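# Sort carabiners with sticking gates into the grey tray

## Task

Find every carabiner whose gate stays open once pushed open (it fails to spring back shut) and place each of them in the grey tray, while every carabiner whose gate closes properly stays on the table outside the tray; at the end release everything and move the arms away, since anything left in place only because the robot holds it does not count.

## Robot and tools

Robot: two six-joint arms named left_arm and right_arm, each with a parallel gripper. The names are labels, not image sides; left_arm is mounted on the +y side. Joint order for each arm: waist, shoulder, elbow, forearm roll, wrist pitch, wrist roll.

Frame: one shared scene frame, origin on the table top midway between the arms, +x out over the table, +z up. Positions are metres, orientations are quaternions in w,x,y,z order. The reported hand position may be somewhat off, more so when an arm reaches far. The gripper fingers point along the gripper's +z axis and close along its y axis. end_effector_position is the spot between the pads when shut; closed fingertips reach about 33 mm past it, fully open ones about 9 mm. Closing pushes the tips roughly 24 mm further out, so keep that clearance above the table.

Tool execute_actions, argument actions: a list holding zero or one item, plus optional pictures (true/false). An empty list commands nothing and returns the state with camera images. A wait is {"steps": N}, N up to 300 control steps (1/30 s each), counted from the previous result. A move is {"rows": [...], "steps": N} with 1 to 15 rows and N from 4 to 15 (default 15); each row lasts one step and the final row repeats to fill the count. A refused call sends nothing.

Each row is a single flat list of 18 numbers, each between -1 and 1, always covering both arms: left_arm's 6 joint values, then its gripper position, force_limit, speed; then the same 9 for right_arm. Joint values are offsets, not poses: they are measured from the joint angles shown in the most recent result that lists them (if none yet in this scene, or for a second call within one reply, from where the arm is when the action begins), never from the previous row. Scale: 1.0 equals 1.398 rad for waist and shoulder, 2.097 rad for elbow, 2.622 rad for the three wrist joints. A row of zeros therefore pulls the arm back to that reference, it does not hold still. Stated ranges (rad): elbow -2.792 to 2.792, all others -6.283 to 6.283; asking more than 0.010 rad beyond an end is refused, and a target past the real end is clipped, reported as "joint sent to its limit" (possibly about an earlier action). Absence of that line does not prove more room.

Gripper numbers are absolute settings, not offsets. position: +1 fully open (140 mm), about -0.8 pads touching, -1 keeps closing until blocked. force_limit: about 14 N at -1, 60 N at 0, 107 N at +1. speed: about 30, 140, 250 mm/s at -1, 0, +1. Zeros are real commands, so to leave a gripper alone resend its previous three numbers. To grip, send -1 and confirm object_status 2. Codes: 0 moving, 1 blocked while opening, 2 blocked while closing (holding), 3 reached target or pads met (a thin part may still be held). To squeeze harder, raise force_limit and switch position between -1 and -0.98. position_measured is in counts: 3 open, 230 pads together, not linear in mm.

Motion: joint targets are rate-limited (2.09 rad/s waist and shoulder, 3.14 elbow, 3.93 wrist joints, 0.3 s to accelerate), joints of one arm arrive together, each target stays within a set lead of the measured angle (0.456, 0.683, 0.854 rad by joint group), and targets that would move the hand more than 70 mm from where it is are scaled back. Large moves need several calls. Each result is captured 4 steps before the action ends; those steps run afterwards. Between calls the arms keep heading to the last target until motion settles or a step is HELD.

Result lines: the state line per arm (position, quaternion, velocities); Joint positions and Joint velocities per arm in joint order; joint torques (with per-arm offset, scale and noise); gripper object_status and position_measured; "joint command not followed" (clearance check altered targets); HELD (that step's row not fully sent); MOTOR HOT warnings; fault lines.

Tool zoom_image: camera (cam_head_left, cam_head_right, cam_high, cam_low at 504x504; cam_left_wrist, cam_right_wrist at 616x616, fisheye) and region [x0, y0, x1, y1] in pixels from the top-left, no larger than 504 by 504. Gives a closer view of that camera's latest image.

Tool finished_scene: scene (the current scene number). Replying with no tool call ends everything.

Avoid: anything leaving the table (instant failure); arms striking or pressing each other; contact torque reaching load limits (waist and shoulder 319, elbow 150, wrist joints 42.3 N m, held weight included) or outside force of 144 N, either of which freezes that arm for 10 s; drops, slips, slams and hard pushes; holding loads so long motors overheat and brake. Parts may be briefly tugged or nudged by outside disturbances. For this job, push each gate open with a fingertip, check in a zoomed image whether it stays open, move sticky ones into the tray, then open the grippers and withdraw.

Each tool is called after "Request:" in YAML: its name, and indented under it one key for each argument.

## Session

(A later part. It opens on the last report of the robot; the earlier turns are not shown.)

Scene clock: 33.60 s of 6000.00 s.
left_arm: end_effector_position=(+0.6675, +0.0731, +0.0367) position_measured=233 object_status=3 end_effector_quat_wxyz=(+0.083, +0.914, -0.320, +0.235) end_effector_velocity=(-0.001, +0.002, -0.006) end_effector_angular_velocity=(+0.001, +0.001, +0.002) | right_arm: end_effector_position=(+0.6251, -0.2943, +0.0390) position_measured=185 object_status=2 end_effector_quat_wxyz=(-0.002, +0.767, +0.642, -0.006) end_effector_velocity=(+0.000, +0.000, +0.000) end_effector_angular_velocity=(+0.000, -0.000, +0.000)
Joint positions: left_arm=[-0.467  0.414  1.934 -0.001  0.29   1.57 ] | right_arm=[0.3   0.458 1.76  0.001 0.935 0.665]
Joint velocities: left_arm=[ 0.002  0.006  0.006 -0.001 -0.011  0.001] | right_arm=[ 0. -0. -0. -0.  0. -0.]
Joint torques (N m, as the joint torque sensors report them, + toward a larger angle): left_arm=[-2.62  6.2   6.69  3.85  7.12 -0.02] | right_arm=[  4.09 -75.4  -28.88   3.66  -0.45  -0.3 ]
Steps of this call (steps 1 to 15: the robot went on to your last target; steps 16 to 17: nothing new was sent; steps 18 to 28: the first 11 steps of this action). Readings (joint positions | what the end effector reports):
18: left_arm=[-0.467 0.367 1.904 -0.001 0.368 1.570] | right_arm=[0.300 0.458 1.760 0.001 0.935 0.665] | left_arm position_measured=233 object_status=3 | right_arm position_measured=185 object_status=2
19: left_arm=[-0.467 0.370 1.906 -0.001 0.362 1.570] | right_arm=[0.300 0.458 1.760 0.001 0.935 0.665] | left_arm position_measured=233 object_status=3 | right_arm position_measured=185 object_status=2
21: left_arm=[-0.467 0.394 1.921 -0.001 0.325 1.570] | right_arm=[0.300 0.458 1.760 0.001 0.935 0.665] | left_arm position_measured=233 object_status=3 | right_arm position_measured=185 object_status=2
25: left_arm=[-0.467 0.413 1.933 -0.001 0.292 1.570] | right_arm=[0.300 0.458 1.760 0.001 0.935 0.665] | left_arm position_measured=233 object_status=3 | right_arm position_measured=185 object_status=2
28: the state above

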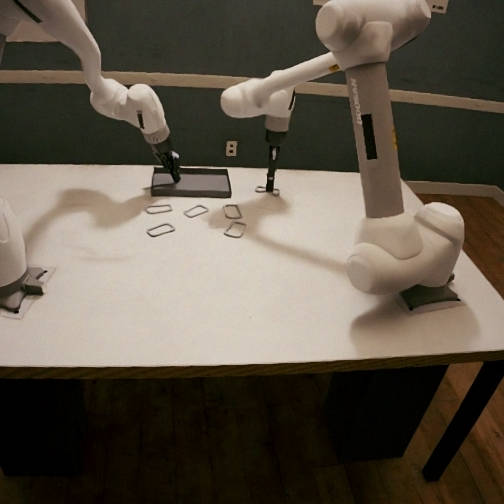

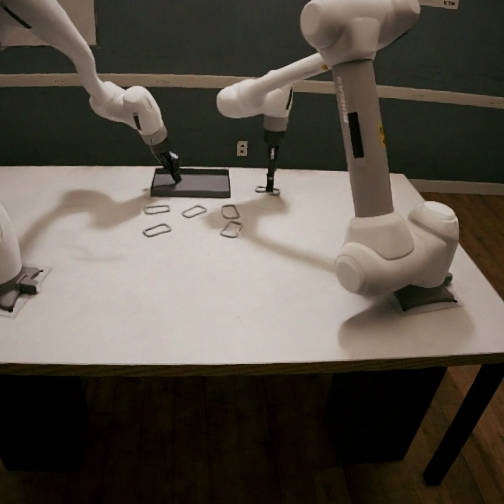

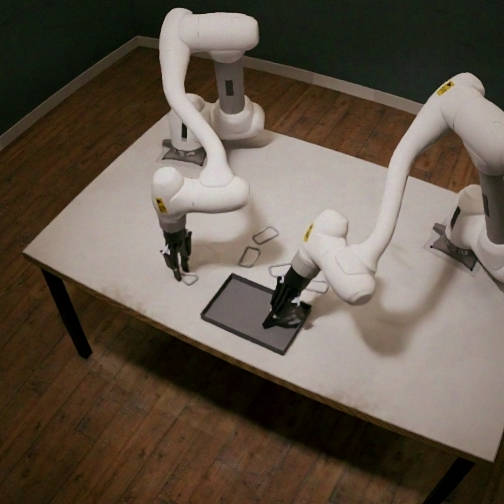

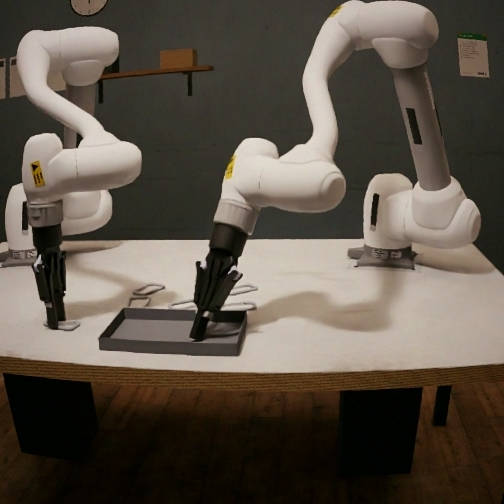

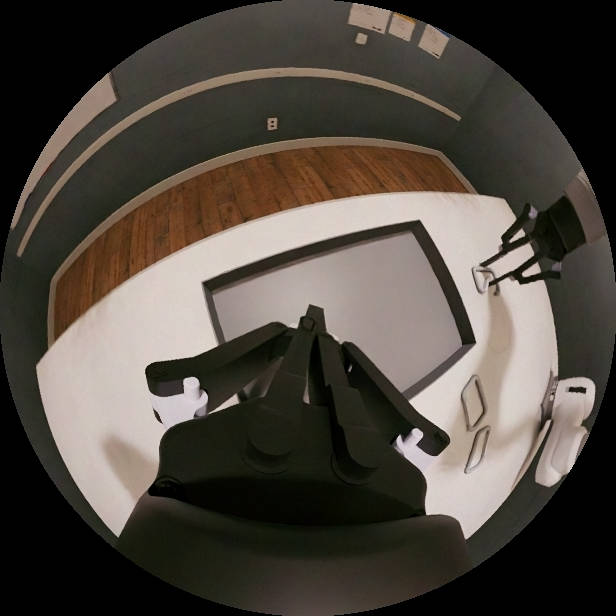

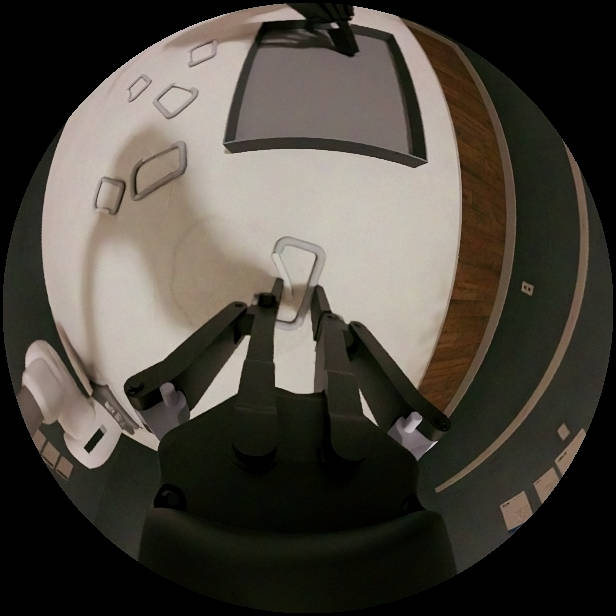

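Request:
execute_actions:
  actions:
    - {"rows":[[0,-0.005,-0.002,0,0.004,0,-1,0,0.5,0.061,0.0495,-0.0525,0,0.0156,0.032,-0.45,-0.2,0]],"steps":15}
  pictures: true

Request:
zoom_image:
  camera: "cam_right_wrist"
  region: [200,130,420,350]

Scene clock: 43.83 s of 6000.00 s.
left_arm: end_effector_position=(+0.6689, +0.0720, +0.0387) position_measured=233 object_status=3 end_effector_quat_wxyz=(+0.083, +0.913, -0.320, +0.237) end_effector_velocity=(+0.000, +0.000, +0.000) end_effector_angular_velocity=(-0.001, +0.000, +0.002) | right_arm: end_effector_position=(+0.6346, -0.2154, +0.0372) position_measured=185 object_status=3 end_effector_quat_wxyz=(-0.001, +0.766, +0.642, -0.006) end_effector_velocity=(-0.000, +0.000, +0.001) end_effector_angular_velocity=(+0.001, -0.001, +0.001)
Joint positions: left_arm=[-0.467  0.414  1.932 -0.001  0.288  1.57 ] | right_arm=[0.386 0.527 1.65  0.001 0.976 0.749]
Joint velocities: left_arm=[ 0.    -0.001 -0.    -0.001 -0.    -0.001] | right_arm=[ 0.    -0.002  0.     0.    -0.    -0.001]
Joint torques (N m, as the joint torque sensors report them, + toward a larger angle): left_arm=[ -1.47 -52.68 -20.49   3.91   0.78  -0.02] | right_arm=[18.92 -4.09  8.24 10.34 -4.22 -0.56]
FORCE FAULT: contact force on the left arm reached its limit, and that arm stopped for 10 seconds. The contact can be on any part of that arm, not only on its tool. That arm's remaining commands of this call were not run. That arm holds still and accepts commands again. Move the arm away from the contact; if what it grips holds it there, let go first. Pushing or pulling that hard again can fault the arm again.
Kept back: nothing.
The stop of the left arm began at step 7 of this call (marked STOPPED below). From that step on that arm followed nothing that you had sent. 15 of its steps, steps kept back included, did not run and will not run. The other arm was sent all steps of this action in this call, none kept back. Nothing is kept back now, and the robot has no last target.
Steps of this call (steps 1 to 4: the last 4 steps of your previous action; steps 5 to 9: the robot went on to your last target; steps 10 to 20: the first 11 steps of this action; steps 21 to 24: the last 4 steps of this action, not kept back; steps 25 to 307: the stop continued). Readings (joint positions | what the end effector reports):
1: left_arm=[-0.467 0.415 1.934 -0.001 0.289 1.570] | right_arm=[0.300 0.458 1.760 0.001 0.935 0.665] | left_arm position_measured=233 object_status=3 | right_arm position_measured=185 object_status=2
2: left_arm=[-0.467 0.415 1.934 -0.001 0.289 1.570] | right_arm=[0.300 0.458 1.760 0.001 0.935 0.665] | left_arm position_measured=233 object_status=3 | right_arm position_measured=185 object_status=2
4: left_arm=[-0.467 0.415 1.934 -0.001 0.289 1.570] | right_arm=[0.300 0.458 1.760 0.001 0.935 0.665] | left_arm position_measured=233 object_status=3 | right_arm position_measured=185 object_status=2
7: left_arm=[-0.467 0.414 1.932 -0.001 0.288 1.570] | right_arm=[0.300 0.458 1.760 0.001 0.935 0.665] | left_arm position_measured=233 object_status=3 | right_arm position_measured=185 object_status=2 STOPPED (the left arm)
8: left_arm=[-0.467 0.414 1.932 -0.001 0.288 1.570] | right_arm=[0.300 0.458 1.760 0.001 0.935 0.665] | left_arm position_measured=233 object_status=3 | right_arm position_measured=185 object_status=2
307: the state above

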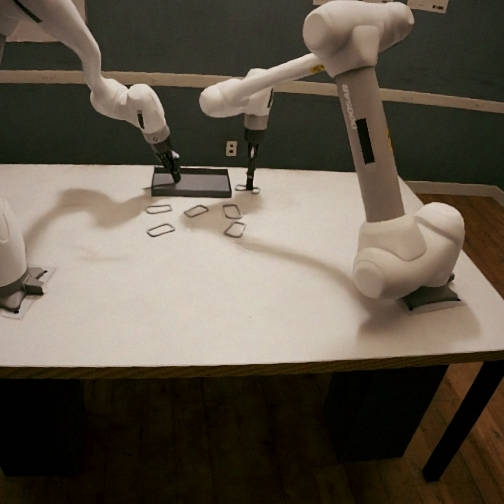

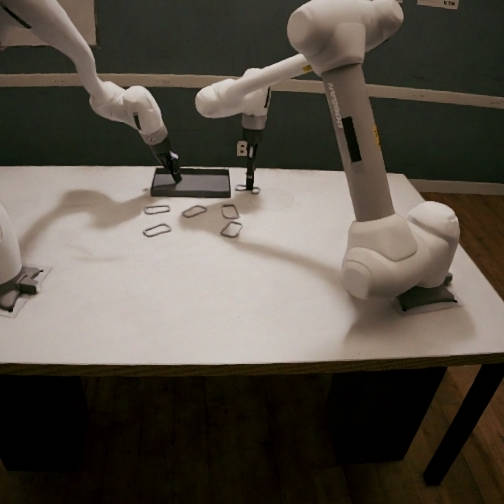

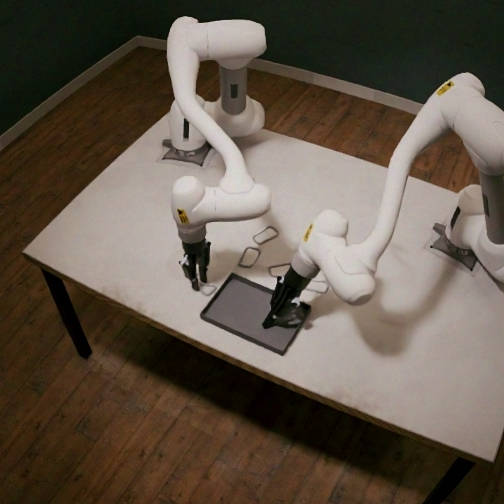

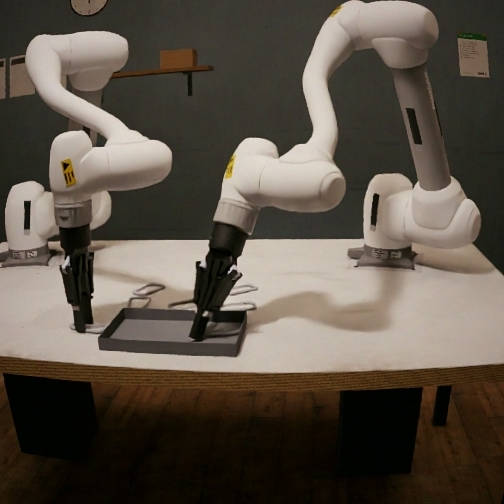

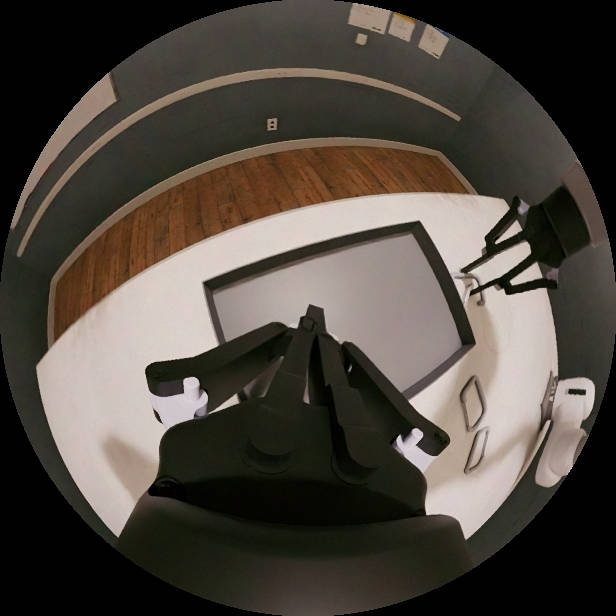

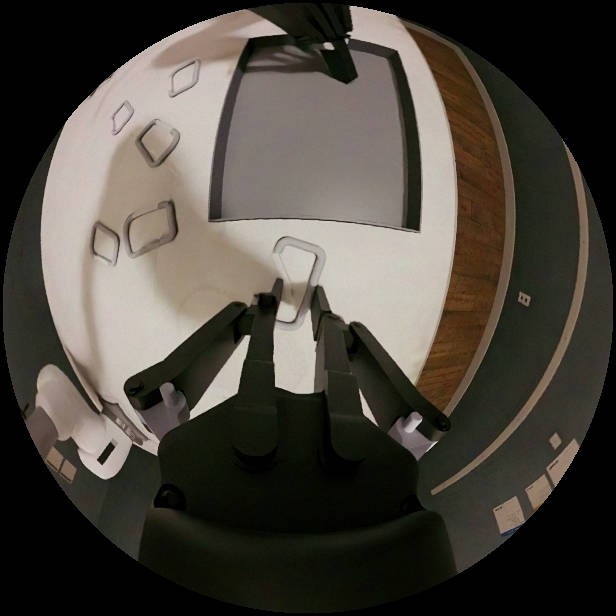

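Region (200, 130, 420, 350) of cam_right_wrist's 616x616 image, scaled by 2.291, with more detail than that image has.

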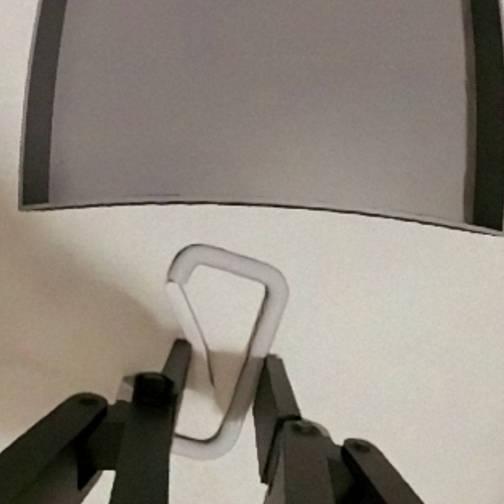

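Request:
execute_actions:
  actions:
    - {"rows":[[0,0,0,0,0,0,-1,0,0.5,0,-0.005,-0.002,0,0.004,0,-0.2,-0.2,0]],"steps":12}
  pictures: true

Request:
zoom_image:
  camera: "cam_right_wrist"
  region: [200,130,420,350]

Scene clock: 44.27 s of 6000.00 s.
left_arm: end_effector_position=(+0.6689, +0.0720, +0.0388) position_measured=233 object_status=3 end_effector_quat_wxyz=(+0.083, +0.913, -0.320, +0.237) end_effector_velocity=(-0.000, -0.000, -0.000) end_effector_angular_velocity=(-0.000, +0.001, +0.001) | right_arm: end_effector_position=(+0.6343, -0.2152, +0.0437) position_measured=154 object_status=0 end_effector_quat_wxyz=(-0.001, +0.766, +0.643, -0.006) end_effector_velocity=(+0.002, +0.000, +0.010) end_effector_angular_velocity=(+0.002, -0.010, +0.003)
Joint positions: left_arm=[-0.467  0.414  1.932 -0.001  0.288  1.57 ] | right_arm=[0.386 0.521 1.647 0.002 0.986 0.749]
Joint velocities: left_arm=[-0.     0.    -0.    -0.    -0.    -0.001] | right_arm=[ 0.    -0.011 -0.005 -0.004  0.006 -0.001]
Joint torques (N m, as the joint torque sensors report them, + toward a larger angle): left_arm=[ -0.9  -53.9  -21.46   3.78   0.52  -0.11] | right_arm=[  2.63 -87.5  -33.09   3.39  -0.13  -0.17]
Steps of this call (steps 1 to 5: nothing new was sent; steps 6 to 13: the first 8 steps of this action). Readings (joint positions | what the end effector reports):
6: left_arm=[-0.467 0.414 1.932 -0.001 0.288 1.570] | right_arm=[0.386 0.527 1.650 0.001 0.976 0.749] | left_arm position_measured=233 object_status=3 | right_arm position_measured=185 object_status=0
7: left_arm=[-0.467 0.414 1.932 -0.001 0.288 1.570] | right_arm=[0.386 0.526 1.650 0.002 0.978 0.749] | left_arm position_measured=233 object_status=3 | right_arm position_measured=183 object_status=0
9: left_arm=[-0.467 0.414 1.932 -0.001 0.288 1.570] | right_arm=[0.386 0.523 1.648 0.002 0.983 0.749] | left_arm position_measured=233 object_status=3 | right_arm position_measured=168 object_status=0
13: the state above

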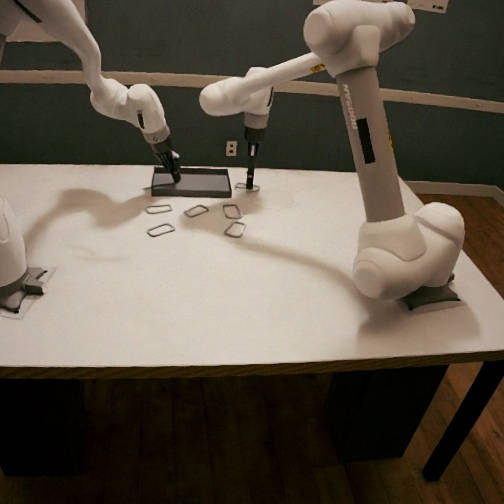

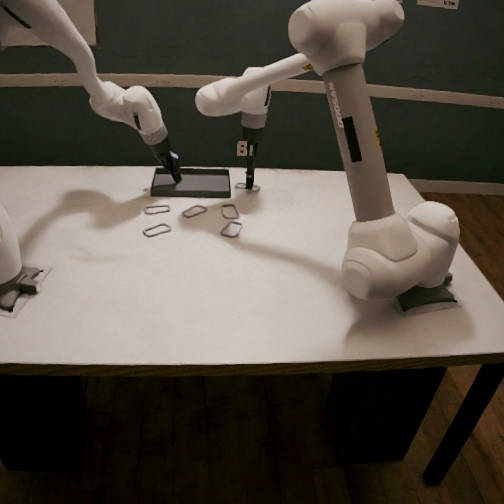

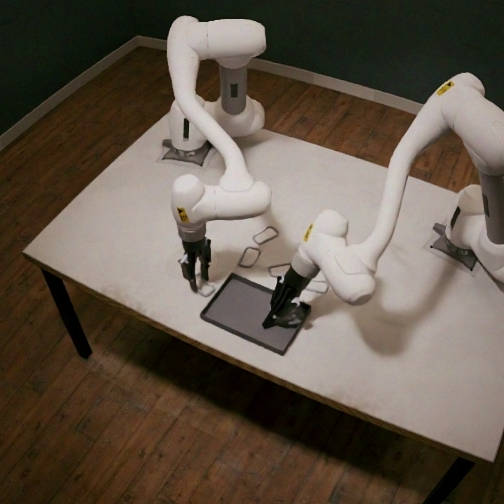

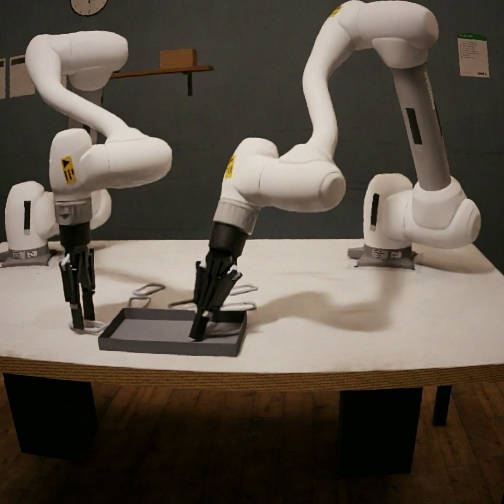

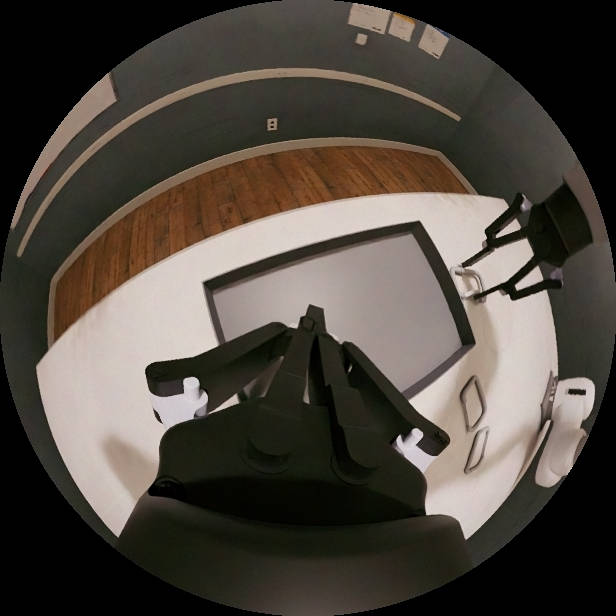

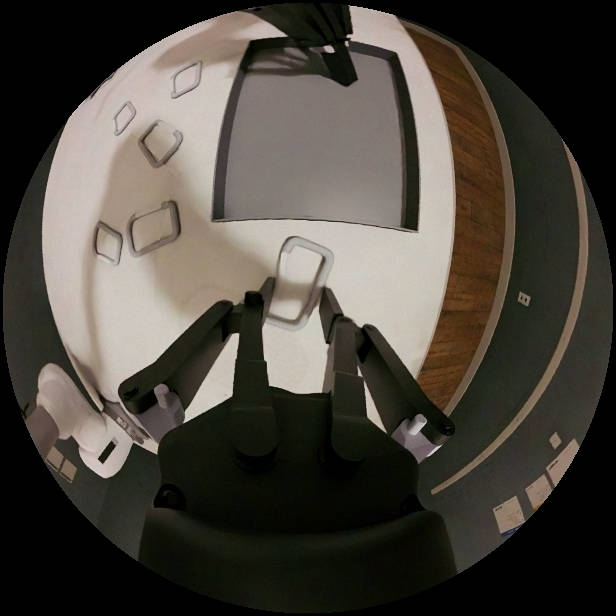

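Region (200, 130, 420, 350) of cam_right_wrist's 616x616 image, scaled by 2.291, with more detail than that image has.

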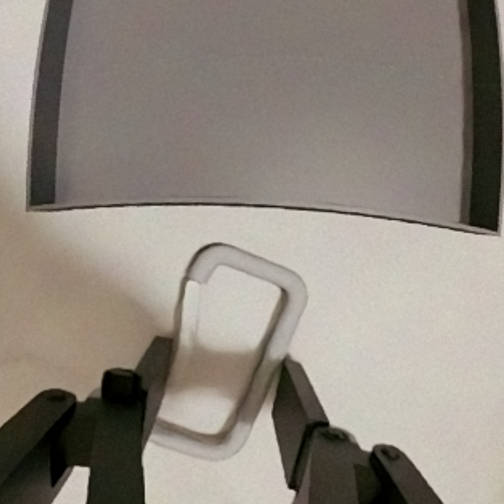

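Request:
execute_actions:
  actions:
    - {"rows":[[0,0,0,0,0,0,-1,0,0.5,0.029,0.0315,-0.0334,0,0.010,0.0155,-0.3,-0.2,0]],"steps":15}
  pictures: true

Request:
zoom_image:
  camera: "cam_right_wrist"
  region: [200,130,420,350]

Scene clock: 45.00 s of 6000.00 s.
left_arm: end_effector_position=(+0.6689, +0.0720, +0.0388) position_measured=233 object_status=3 end_effector_quat_wxyz=(+0.083, +0.913, -0.320, +0.237) end_effector_velocity=(+0.000, +0.000, -0.000) end_effector_angular_velocity=(+0.001, -0.001, -0.001) | right_arm: end_effector_position=(+0.6412, -0.1727, +0.0418) position_measured=167 object_status=0 end_effector_quat_wxyz=(-0.001, +0.766, +0.642, -0.006) end_effector_velocity=(+0.001, +0.006, -0.001) end_effector_angular_velocity=(+0.001, +0.001, -0.001)
Joint positions: left_arm=[-0.467  0.414  1.932 -0.001  0.288  1.57 ] | right_arm=[0.426 0.564 1.577 0.001 1.012 0.789]
Joint velocities: left_arm=[ 0.     0.    -0.     0.001 -0.     0.001] | right_arm=[ 0.005  0.007 -0.01   0.001  0.003  0.006]
Joint torques (N m, as the joint torque sensors report them, + toward a larger angle): left_arm=[ -4.09 -54.4  -19.95   3.36   1.42  -0.09] | right_arm=[  4.68 -92.33 -35.8    5.02  -2.16  -0.34]
Steps of this call (steps 1 to 4: the last 4 steps of your previous action; steps 5 to 11: the robot went on to your last target; steps 12 to 22: the first 11 steps of this action). Readings (joint positions | what the end effector reports):
12: left_arm=[-0.467 0.414 1.932 -0.001 0.288 1.570] | right_arm=[0.386 0.520 1.646 0.001 0.986 0.749] | left_arm position_measured=233 object_status=3 | right_arm position_measured=154 object_status=0
13: left_arm=[-0.467 0.414 1.932 -0.001 0.288 1.570] | right_arm=[0.389 0.523 1.641 0.001 0.988 0.752] | left_arm position_measured=233 object_status=3 | right_arm position_measured=157 object_status=0
15: left_arm=[-0.467 0.414 1.932 -0.001 0.288 1.570] | right_arm=[0.408 0.545 1.607 0.001 1.001 0.772] | left_arm position_measured=233 object_status=3 | right_arm position_measured=167 object_status=0
19: left_arm=[-0.467 0.414 1.932 -0.001 0.288 1.570] | right_arm=[0.425 0.563 1.579 0.001 1.011 0.788] | left_arm position_measured=233 object_status=3 | right_arm position_measured=167 object_status=0
22: the state above

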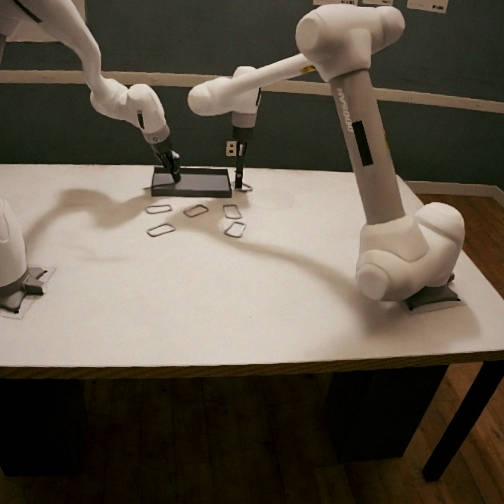

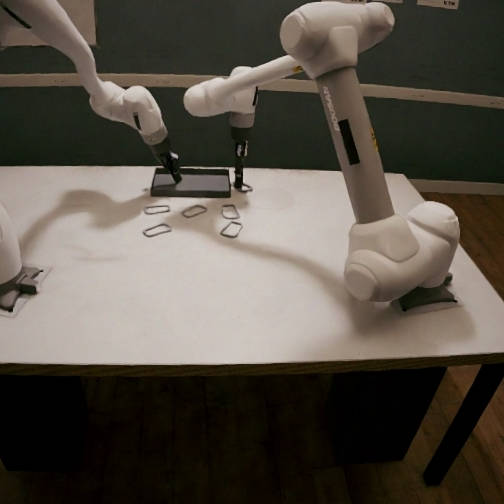

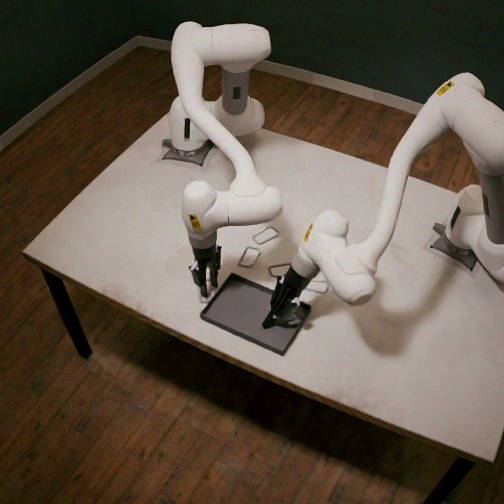

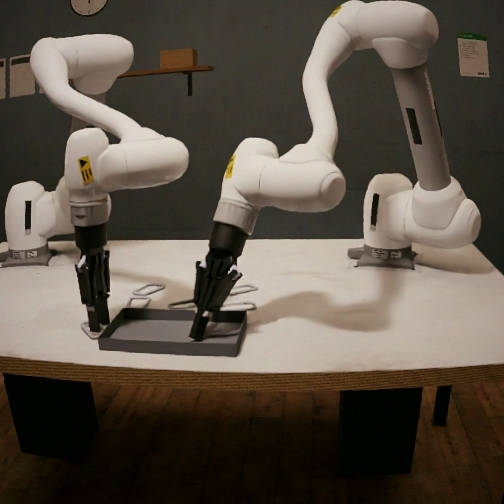

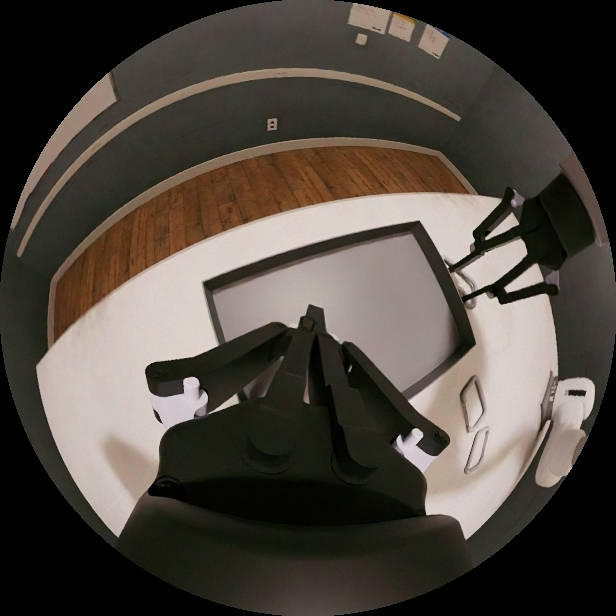

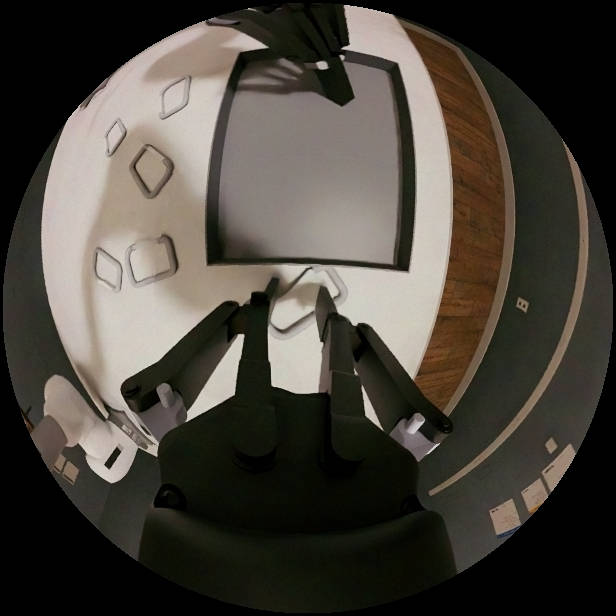

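Region (200, 130, 420, 350) of cam_right_wrist's 616x616 image, scaled by 2.291, with more detail than that image has.

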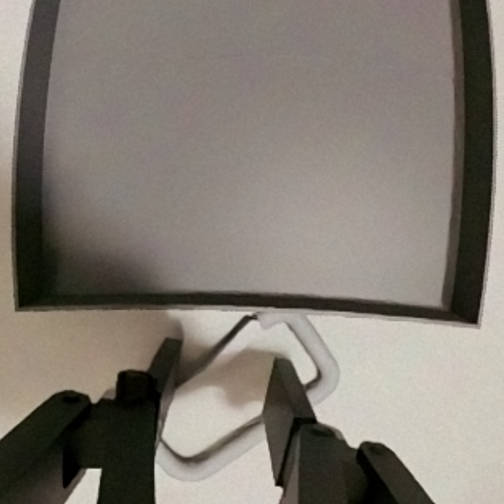

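Request:
execute_actions:
  actions:
    - {"rows":[[0,0,0,0,0,0,-1,0,0.5,0,0,0,0,0,0,0.3,-0.2,0],[0,0,0,0,0,0,-1,0,0.5,0,0,0,0,0,0,0.3,-0.2,0],[0,0,0,0,0,0,-1,0,0.5,0,0,0,0,0,0,0.3,-0.2,0],[0,-0.07,-0.03,0,0.06,0,-1,0,0.5,0,-0.04,-0.019,0,0.037,0,0.3,-0.2,0]],"steps":15}
  pictures: true

Scene clock: 45.50 s of 6000.00 s.
left_arm: end_effector_position=(+0.6707, +0.0705, +0.1195) position_measured=233 object_status=3 end_effector_quat_wxyz=(+0.084, +0.913, -0.320, +0.239) end_effector_velocity=(-0.006, +0.006, +0.212) end_effector_angular_velocity=(-0.007, -0.009, +0.000) | right_arm: end_effector_position=(+0.6384, -0.1742, +0.1034) position_measured=96 object_status=0 end_effector_quat_wxyz=(-0.001, +0.766, +0.643, -0.006) end_effector_velocity=(-0.008, -0.006, +0.030) end_effector_angular_velocity=(-0.012, +0.016, +0.002)
Joint positions: left_arm=[-0.467  0.327  1.876 -0.001  0.427  1.57 ] | right_arm=[0.426 0.511 1.539 0.002 1.105 0.789]
Joint velocities: left_arm=[ 0.001 -0.226 -0.141  0.     0.355  0.001] | right_arm=[-0.001 -0.027 -0.017 -0.     0.065 -0.002]
Joint torques (N m, as the joint torque sensors report them, + toward a larger angle): left_arm=[ -3.03 -41.33 -20.58   3.16  -0.69  -0.04] | right_arm=[  2.24 -73.78 -31.63   3.46   0.2   -0.4 ]
Steps of this call (steps 1 to 4: the last 4 steps of your previous action; steps 5 to 15: the first 11 steps of this action). Readings (joint positions | what the end effector reports):
5: left_arm=[-0.467 0.414 1.932 -0.001 0.288 1.570] | right_arm=[0.426 0.565 1.577 0.002 1.012 0.789] | left_arm position_measured=233 object_status=3 | right_arm position_measured=167 object_status=0
6: left_arm=[-0.467 0.414 1.932 -0.001 0.288 1.570] | right_arm=[0.426 0.565 1.577 0.002 1.012 0.789] | left_arm position_measured=233 object_status=3 | right_arm position_measured=164 object_status=0
8: left_arm=[-0.467 0.414 1.932 -0.001 0.288 1.570] | right_arm=[0.426 0.565 1.577 0.002 1.012 0.789] | left_arm position_measured=233 object_status=3 | right_arm position_measured=149 object_status=0
12: left_arm=[-0.467 0.365 1.900 -0.001 0.367 1.570] | right_arm=[0.426 0.524 1.548 0.002 1.082 0.789] | left_arm position_measured=233 object_status=3 | right_arm position_measured=119 object_status=0
15: the state above

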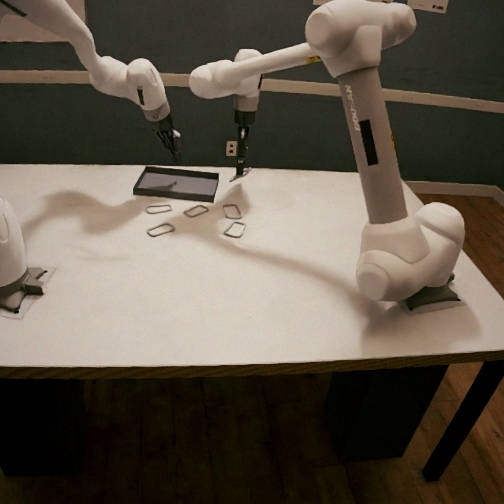

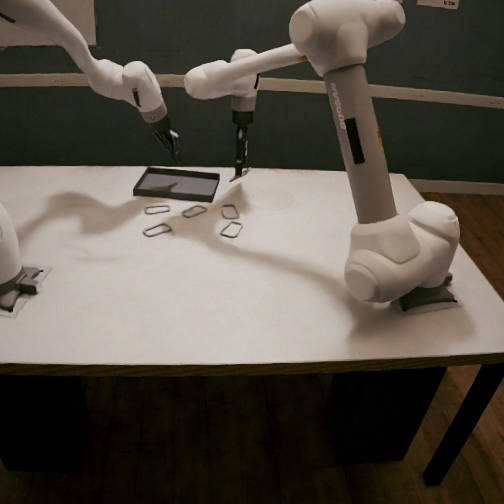

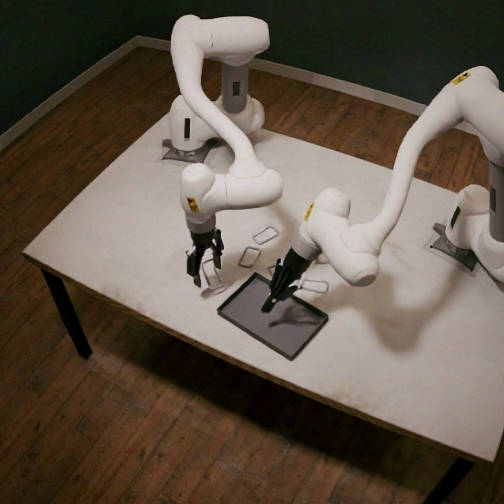

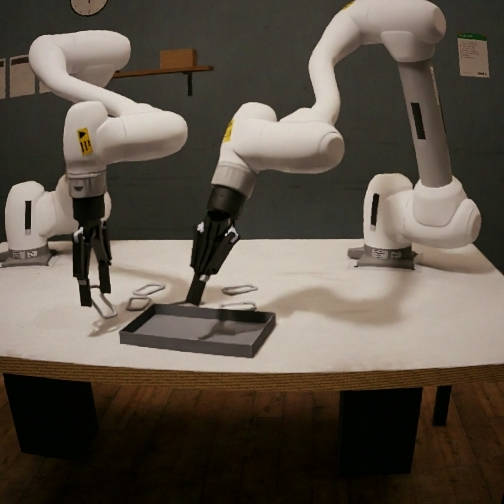

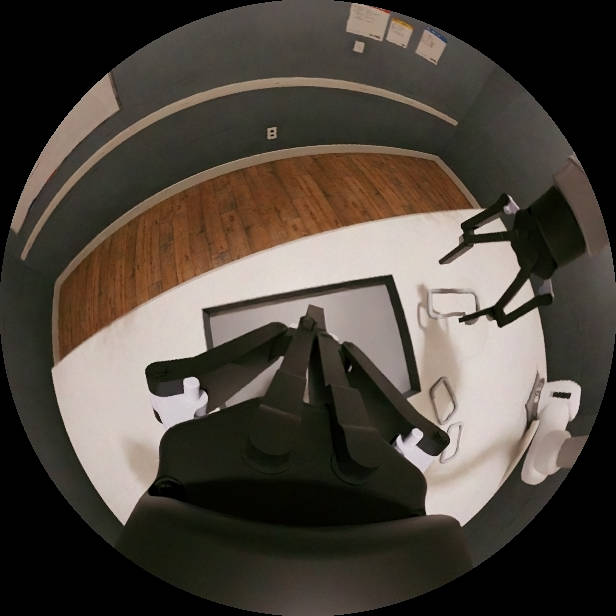

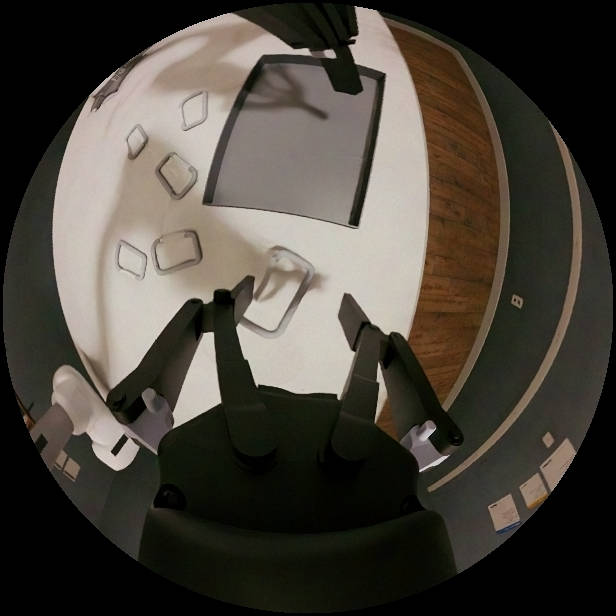

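Request:
execute_actions:
  actions:
    - {"rows":[[0.55,-0.12,0,0,0.06,0,-1,0,0.5,-0.04,-0.044,0.046,0,-0.014,-0.021,0.1,-0.2,0]],"steps":15}

Request:
execute_actions:
  actions:
    - {"steps":10}
  pictures: true

Scene clock: 46.30 s of 6000.00 s.
left_arm: end_effector_position=(+0.7253, +0.1847, +0.1604) position_measured=233 object_status=3 end_effector_quat_wxyz=(+0.066, +0.935, -0.248, +0.246) end_effector_velocity=(+0.155, +0.382, +0.082) end_effector_angular_velocity=(-0.006, -0.008, +0.512) | right_arm: end_effector_position=(+0.6287, -0.2322, +0.1038) position_measured=117 object_status=0 end_effector_quat_wxyz=(-0.001, +0.767, +0.642, -0.005) end_effector_velocity=(-0.003, -0.007, -0.002) end_effector_angular_velocity=(+0.000, +0.003, +0.000)
Joint positions: left_arm=[-0.312  0.268  1.871 -0.001  0.488  1.57 ] | right_arm=[0.371 0.45  1.635 0.002 1.068 0.735]
Joint velocities: left_arm=[ 0.511 -0.132  0.006 -0.     0.116 -0.001] | right_arm=[-0.006 -0.006  0.014  0.002 -0.006 -0.008]
Joint torques (N m, as the joint torque sensors report them, + toward a larger angle): left_arm=[  2.01 -61.61 -34.71   4.47  -0.96   0.03] | right_arm=[  4.5  -83.2  -35.77   4.07  -0.02  -0.6 ]
Steps of this call (steps 1 to 4: the last 4 steps of your previous action; steps 5 to 13: the robot went on to your last target; steps 14 to 24: the first 11 steps of this action). Readings (joint positions | what the end effector reports):
14: left_arm=[-0.467 0.316 1.869 -0.001 0.446 1.570] | right_arm=[0.426 0.508 1.537 0.001 1.109 0.789] | left_arm position_measured=233 object_status=3 | right_arm position_measured=91 object_status=0
15: left_arm=[-0.464 0.315 1.869 -0.001 0.447 1.570] | right_arm=[0.423 0.505 1.543 0.001 1.107 0.786] | left_arm position_measured=233 object_status=3 | right_arm position_measured=94 object_status=0
17: left_arm=[-0.435 0.305 1.869 -0.001 0.456 1.570] | right_arm=[0.400 0.481 1.584 0.001 1.090 0.763] | left_arm position_measured=233 object_status=3 | right_arm position_measured=109 object_status=0
21: left_arm=[-0.363 0.282 1.870 -0.001 0.476 1.570] | right_arm=[0.372 0.451 1.631 0.001 1.070 0.737] | left_arm position_measured=233 object_status=3 | right_arm position_measured=117 object_status=0
24: the state above

Scene clock: 46.63 s of 6000.00 s.
left_arm: end_effector_position=(+0.7678, +0.3174, +0.1832) position_measured=233 object_status=3 end_effector_quat_wxyz=(+0.044, +0.952, -0.166, +0.252) end_effector_velocity=(+0.096, +0.402, +0.055) end_effector_angular_velocity=(-0.002, -0.006, +0.520) | right_arm: end_effector_position=(+0.6285, -0.2327, +0.1038) position_measured=117 object_status=3 end_effector_quat_wxyz=(-0.002, +0.767, +0.642, -0.005) end_effector_velocity=(+0.000, +0.000, +0.000) end_effector_angular_velocity=(+0.001, -0.001, -0.000)
Joint positions: left_arm=[-0.137  0.231  1.873 -0.001  0.521  1.57 ] | right_arm=[0.37  0.449 1.636 0.002 1.068 0.734]
Joint velocities: left_arm=[ 0.521 -0.089  0.004 -0.     0.079  0.001] | right_arm=[-0.    -0.    -0.     0.001 -0.001 -0.001]
Joint torques (N m, as the joint torque sensors report them, + toward a larger angle): left_arm=[ -0.12 -61.   -34.96   4.57  -1.4    0.06] | right_arm=[  3.69 -82.61 -34.75   4.    -0.23  -0.22]
Kept back: nothing.
Steps of this call (steps 1 to 4: the last 4 steps of your previous action; steps 5 to 10: the robot went on to your last target). Readings (joint positions | what the end effector reports):
1: left_arm=[-0.294 0.263 1.871 -0.001 0.492 1.570] | right_arm=[0.371 0.449 1.635 0.002 1.068 0.735] | left_arm position_measured=233 object_status=3 | right_arm position_measured=117 object_status=0
2: left_arm=[-0.277 0.259 1.871 -0.001 0.496 1.570] | right_arm=[0.371 0.449 1.635 0.002 1.068 0.734] | left_arm position_measured=233 object_status=3 | right_arm position_measured=117 object_status=0
4: left_arm=[-0.242 0.251 1.872 -0.001 0.503 1.570] | right_arm=[0.370 0.449 1.635 0.002 1.068 0.734] | left_arm position_measured=233 object_status=3 | right_arm position_measured=117 object_status=3
8: left_arm=[-0.172 0.237 1.872 -0.001 0.515 1.570] | right_arm=[0.370 0.449 1.636 0.002 1.068 0.734] | left_arm position_measured=233 object_status=3 | right_arm position_measured=117 object_status=3
10: the state above

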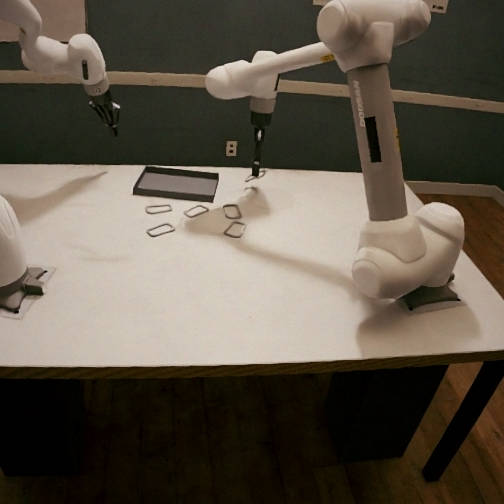

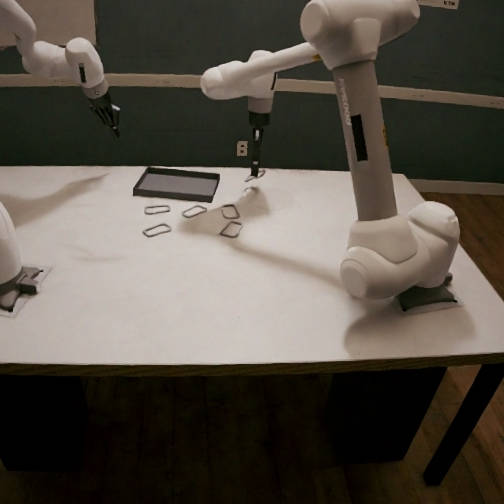

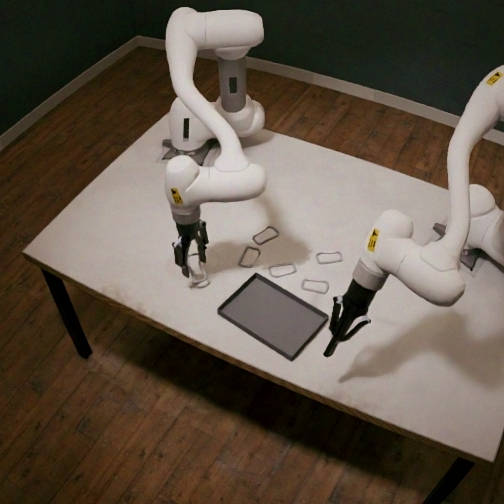

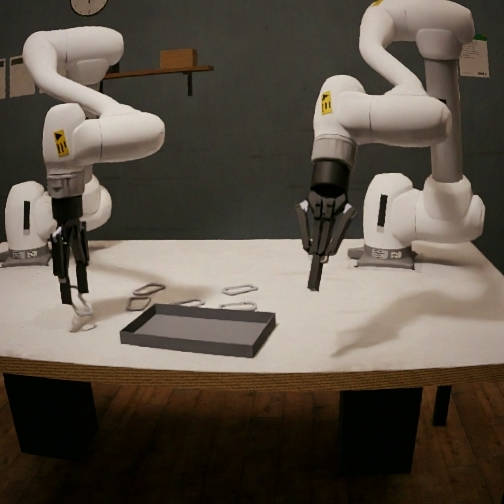

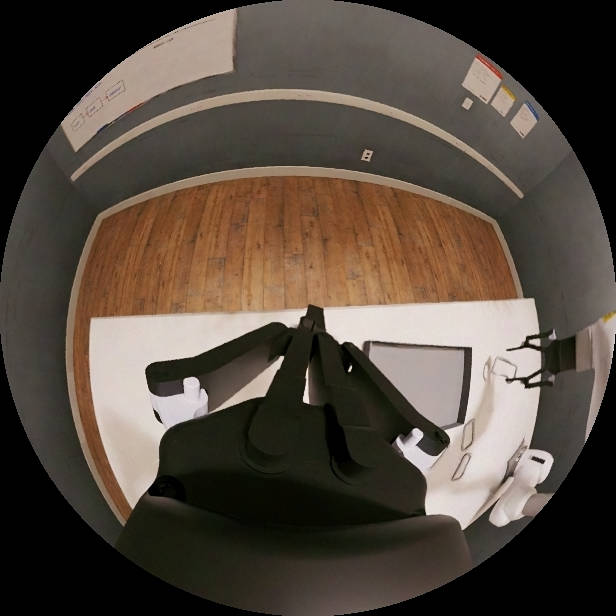

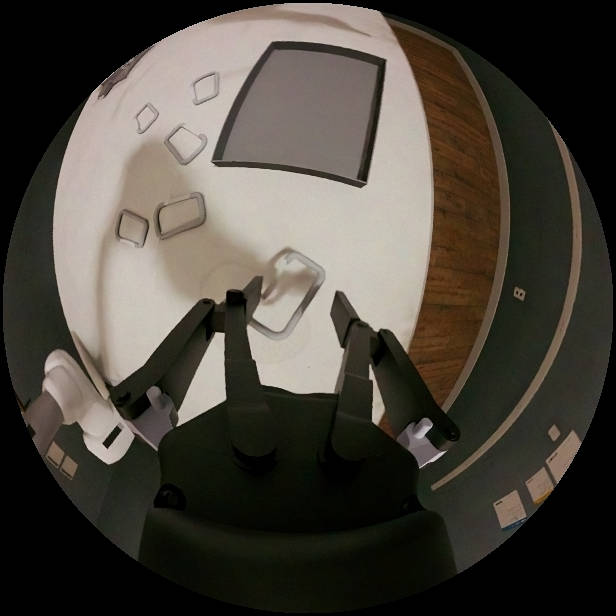

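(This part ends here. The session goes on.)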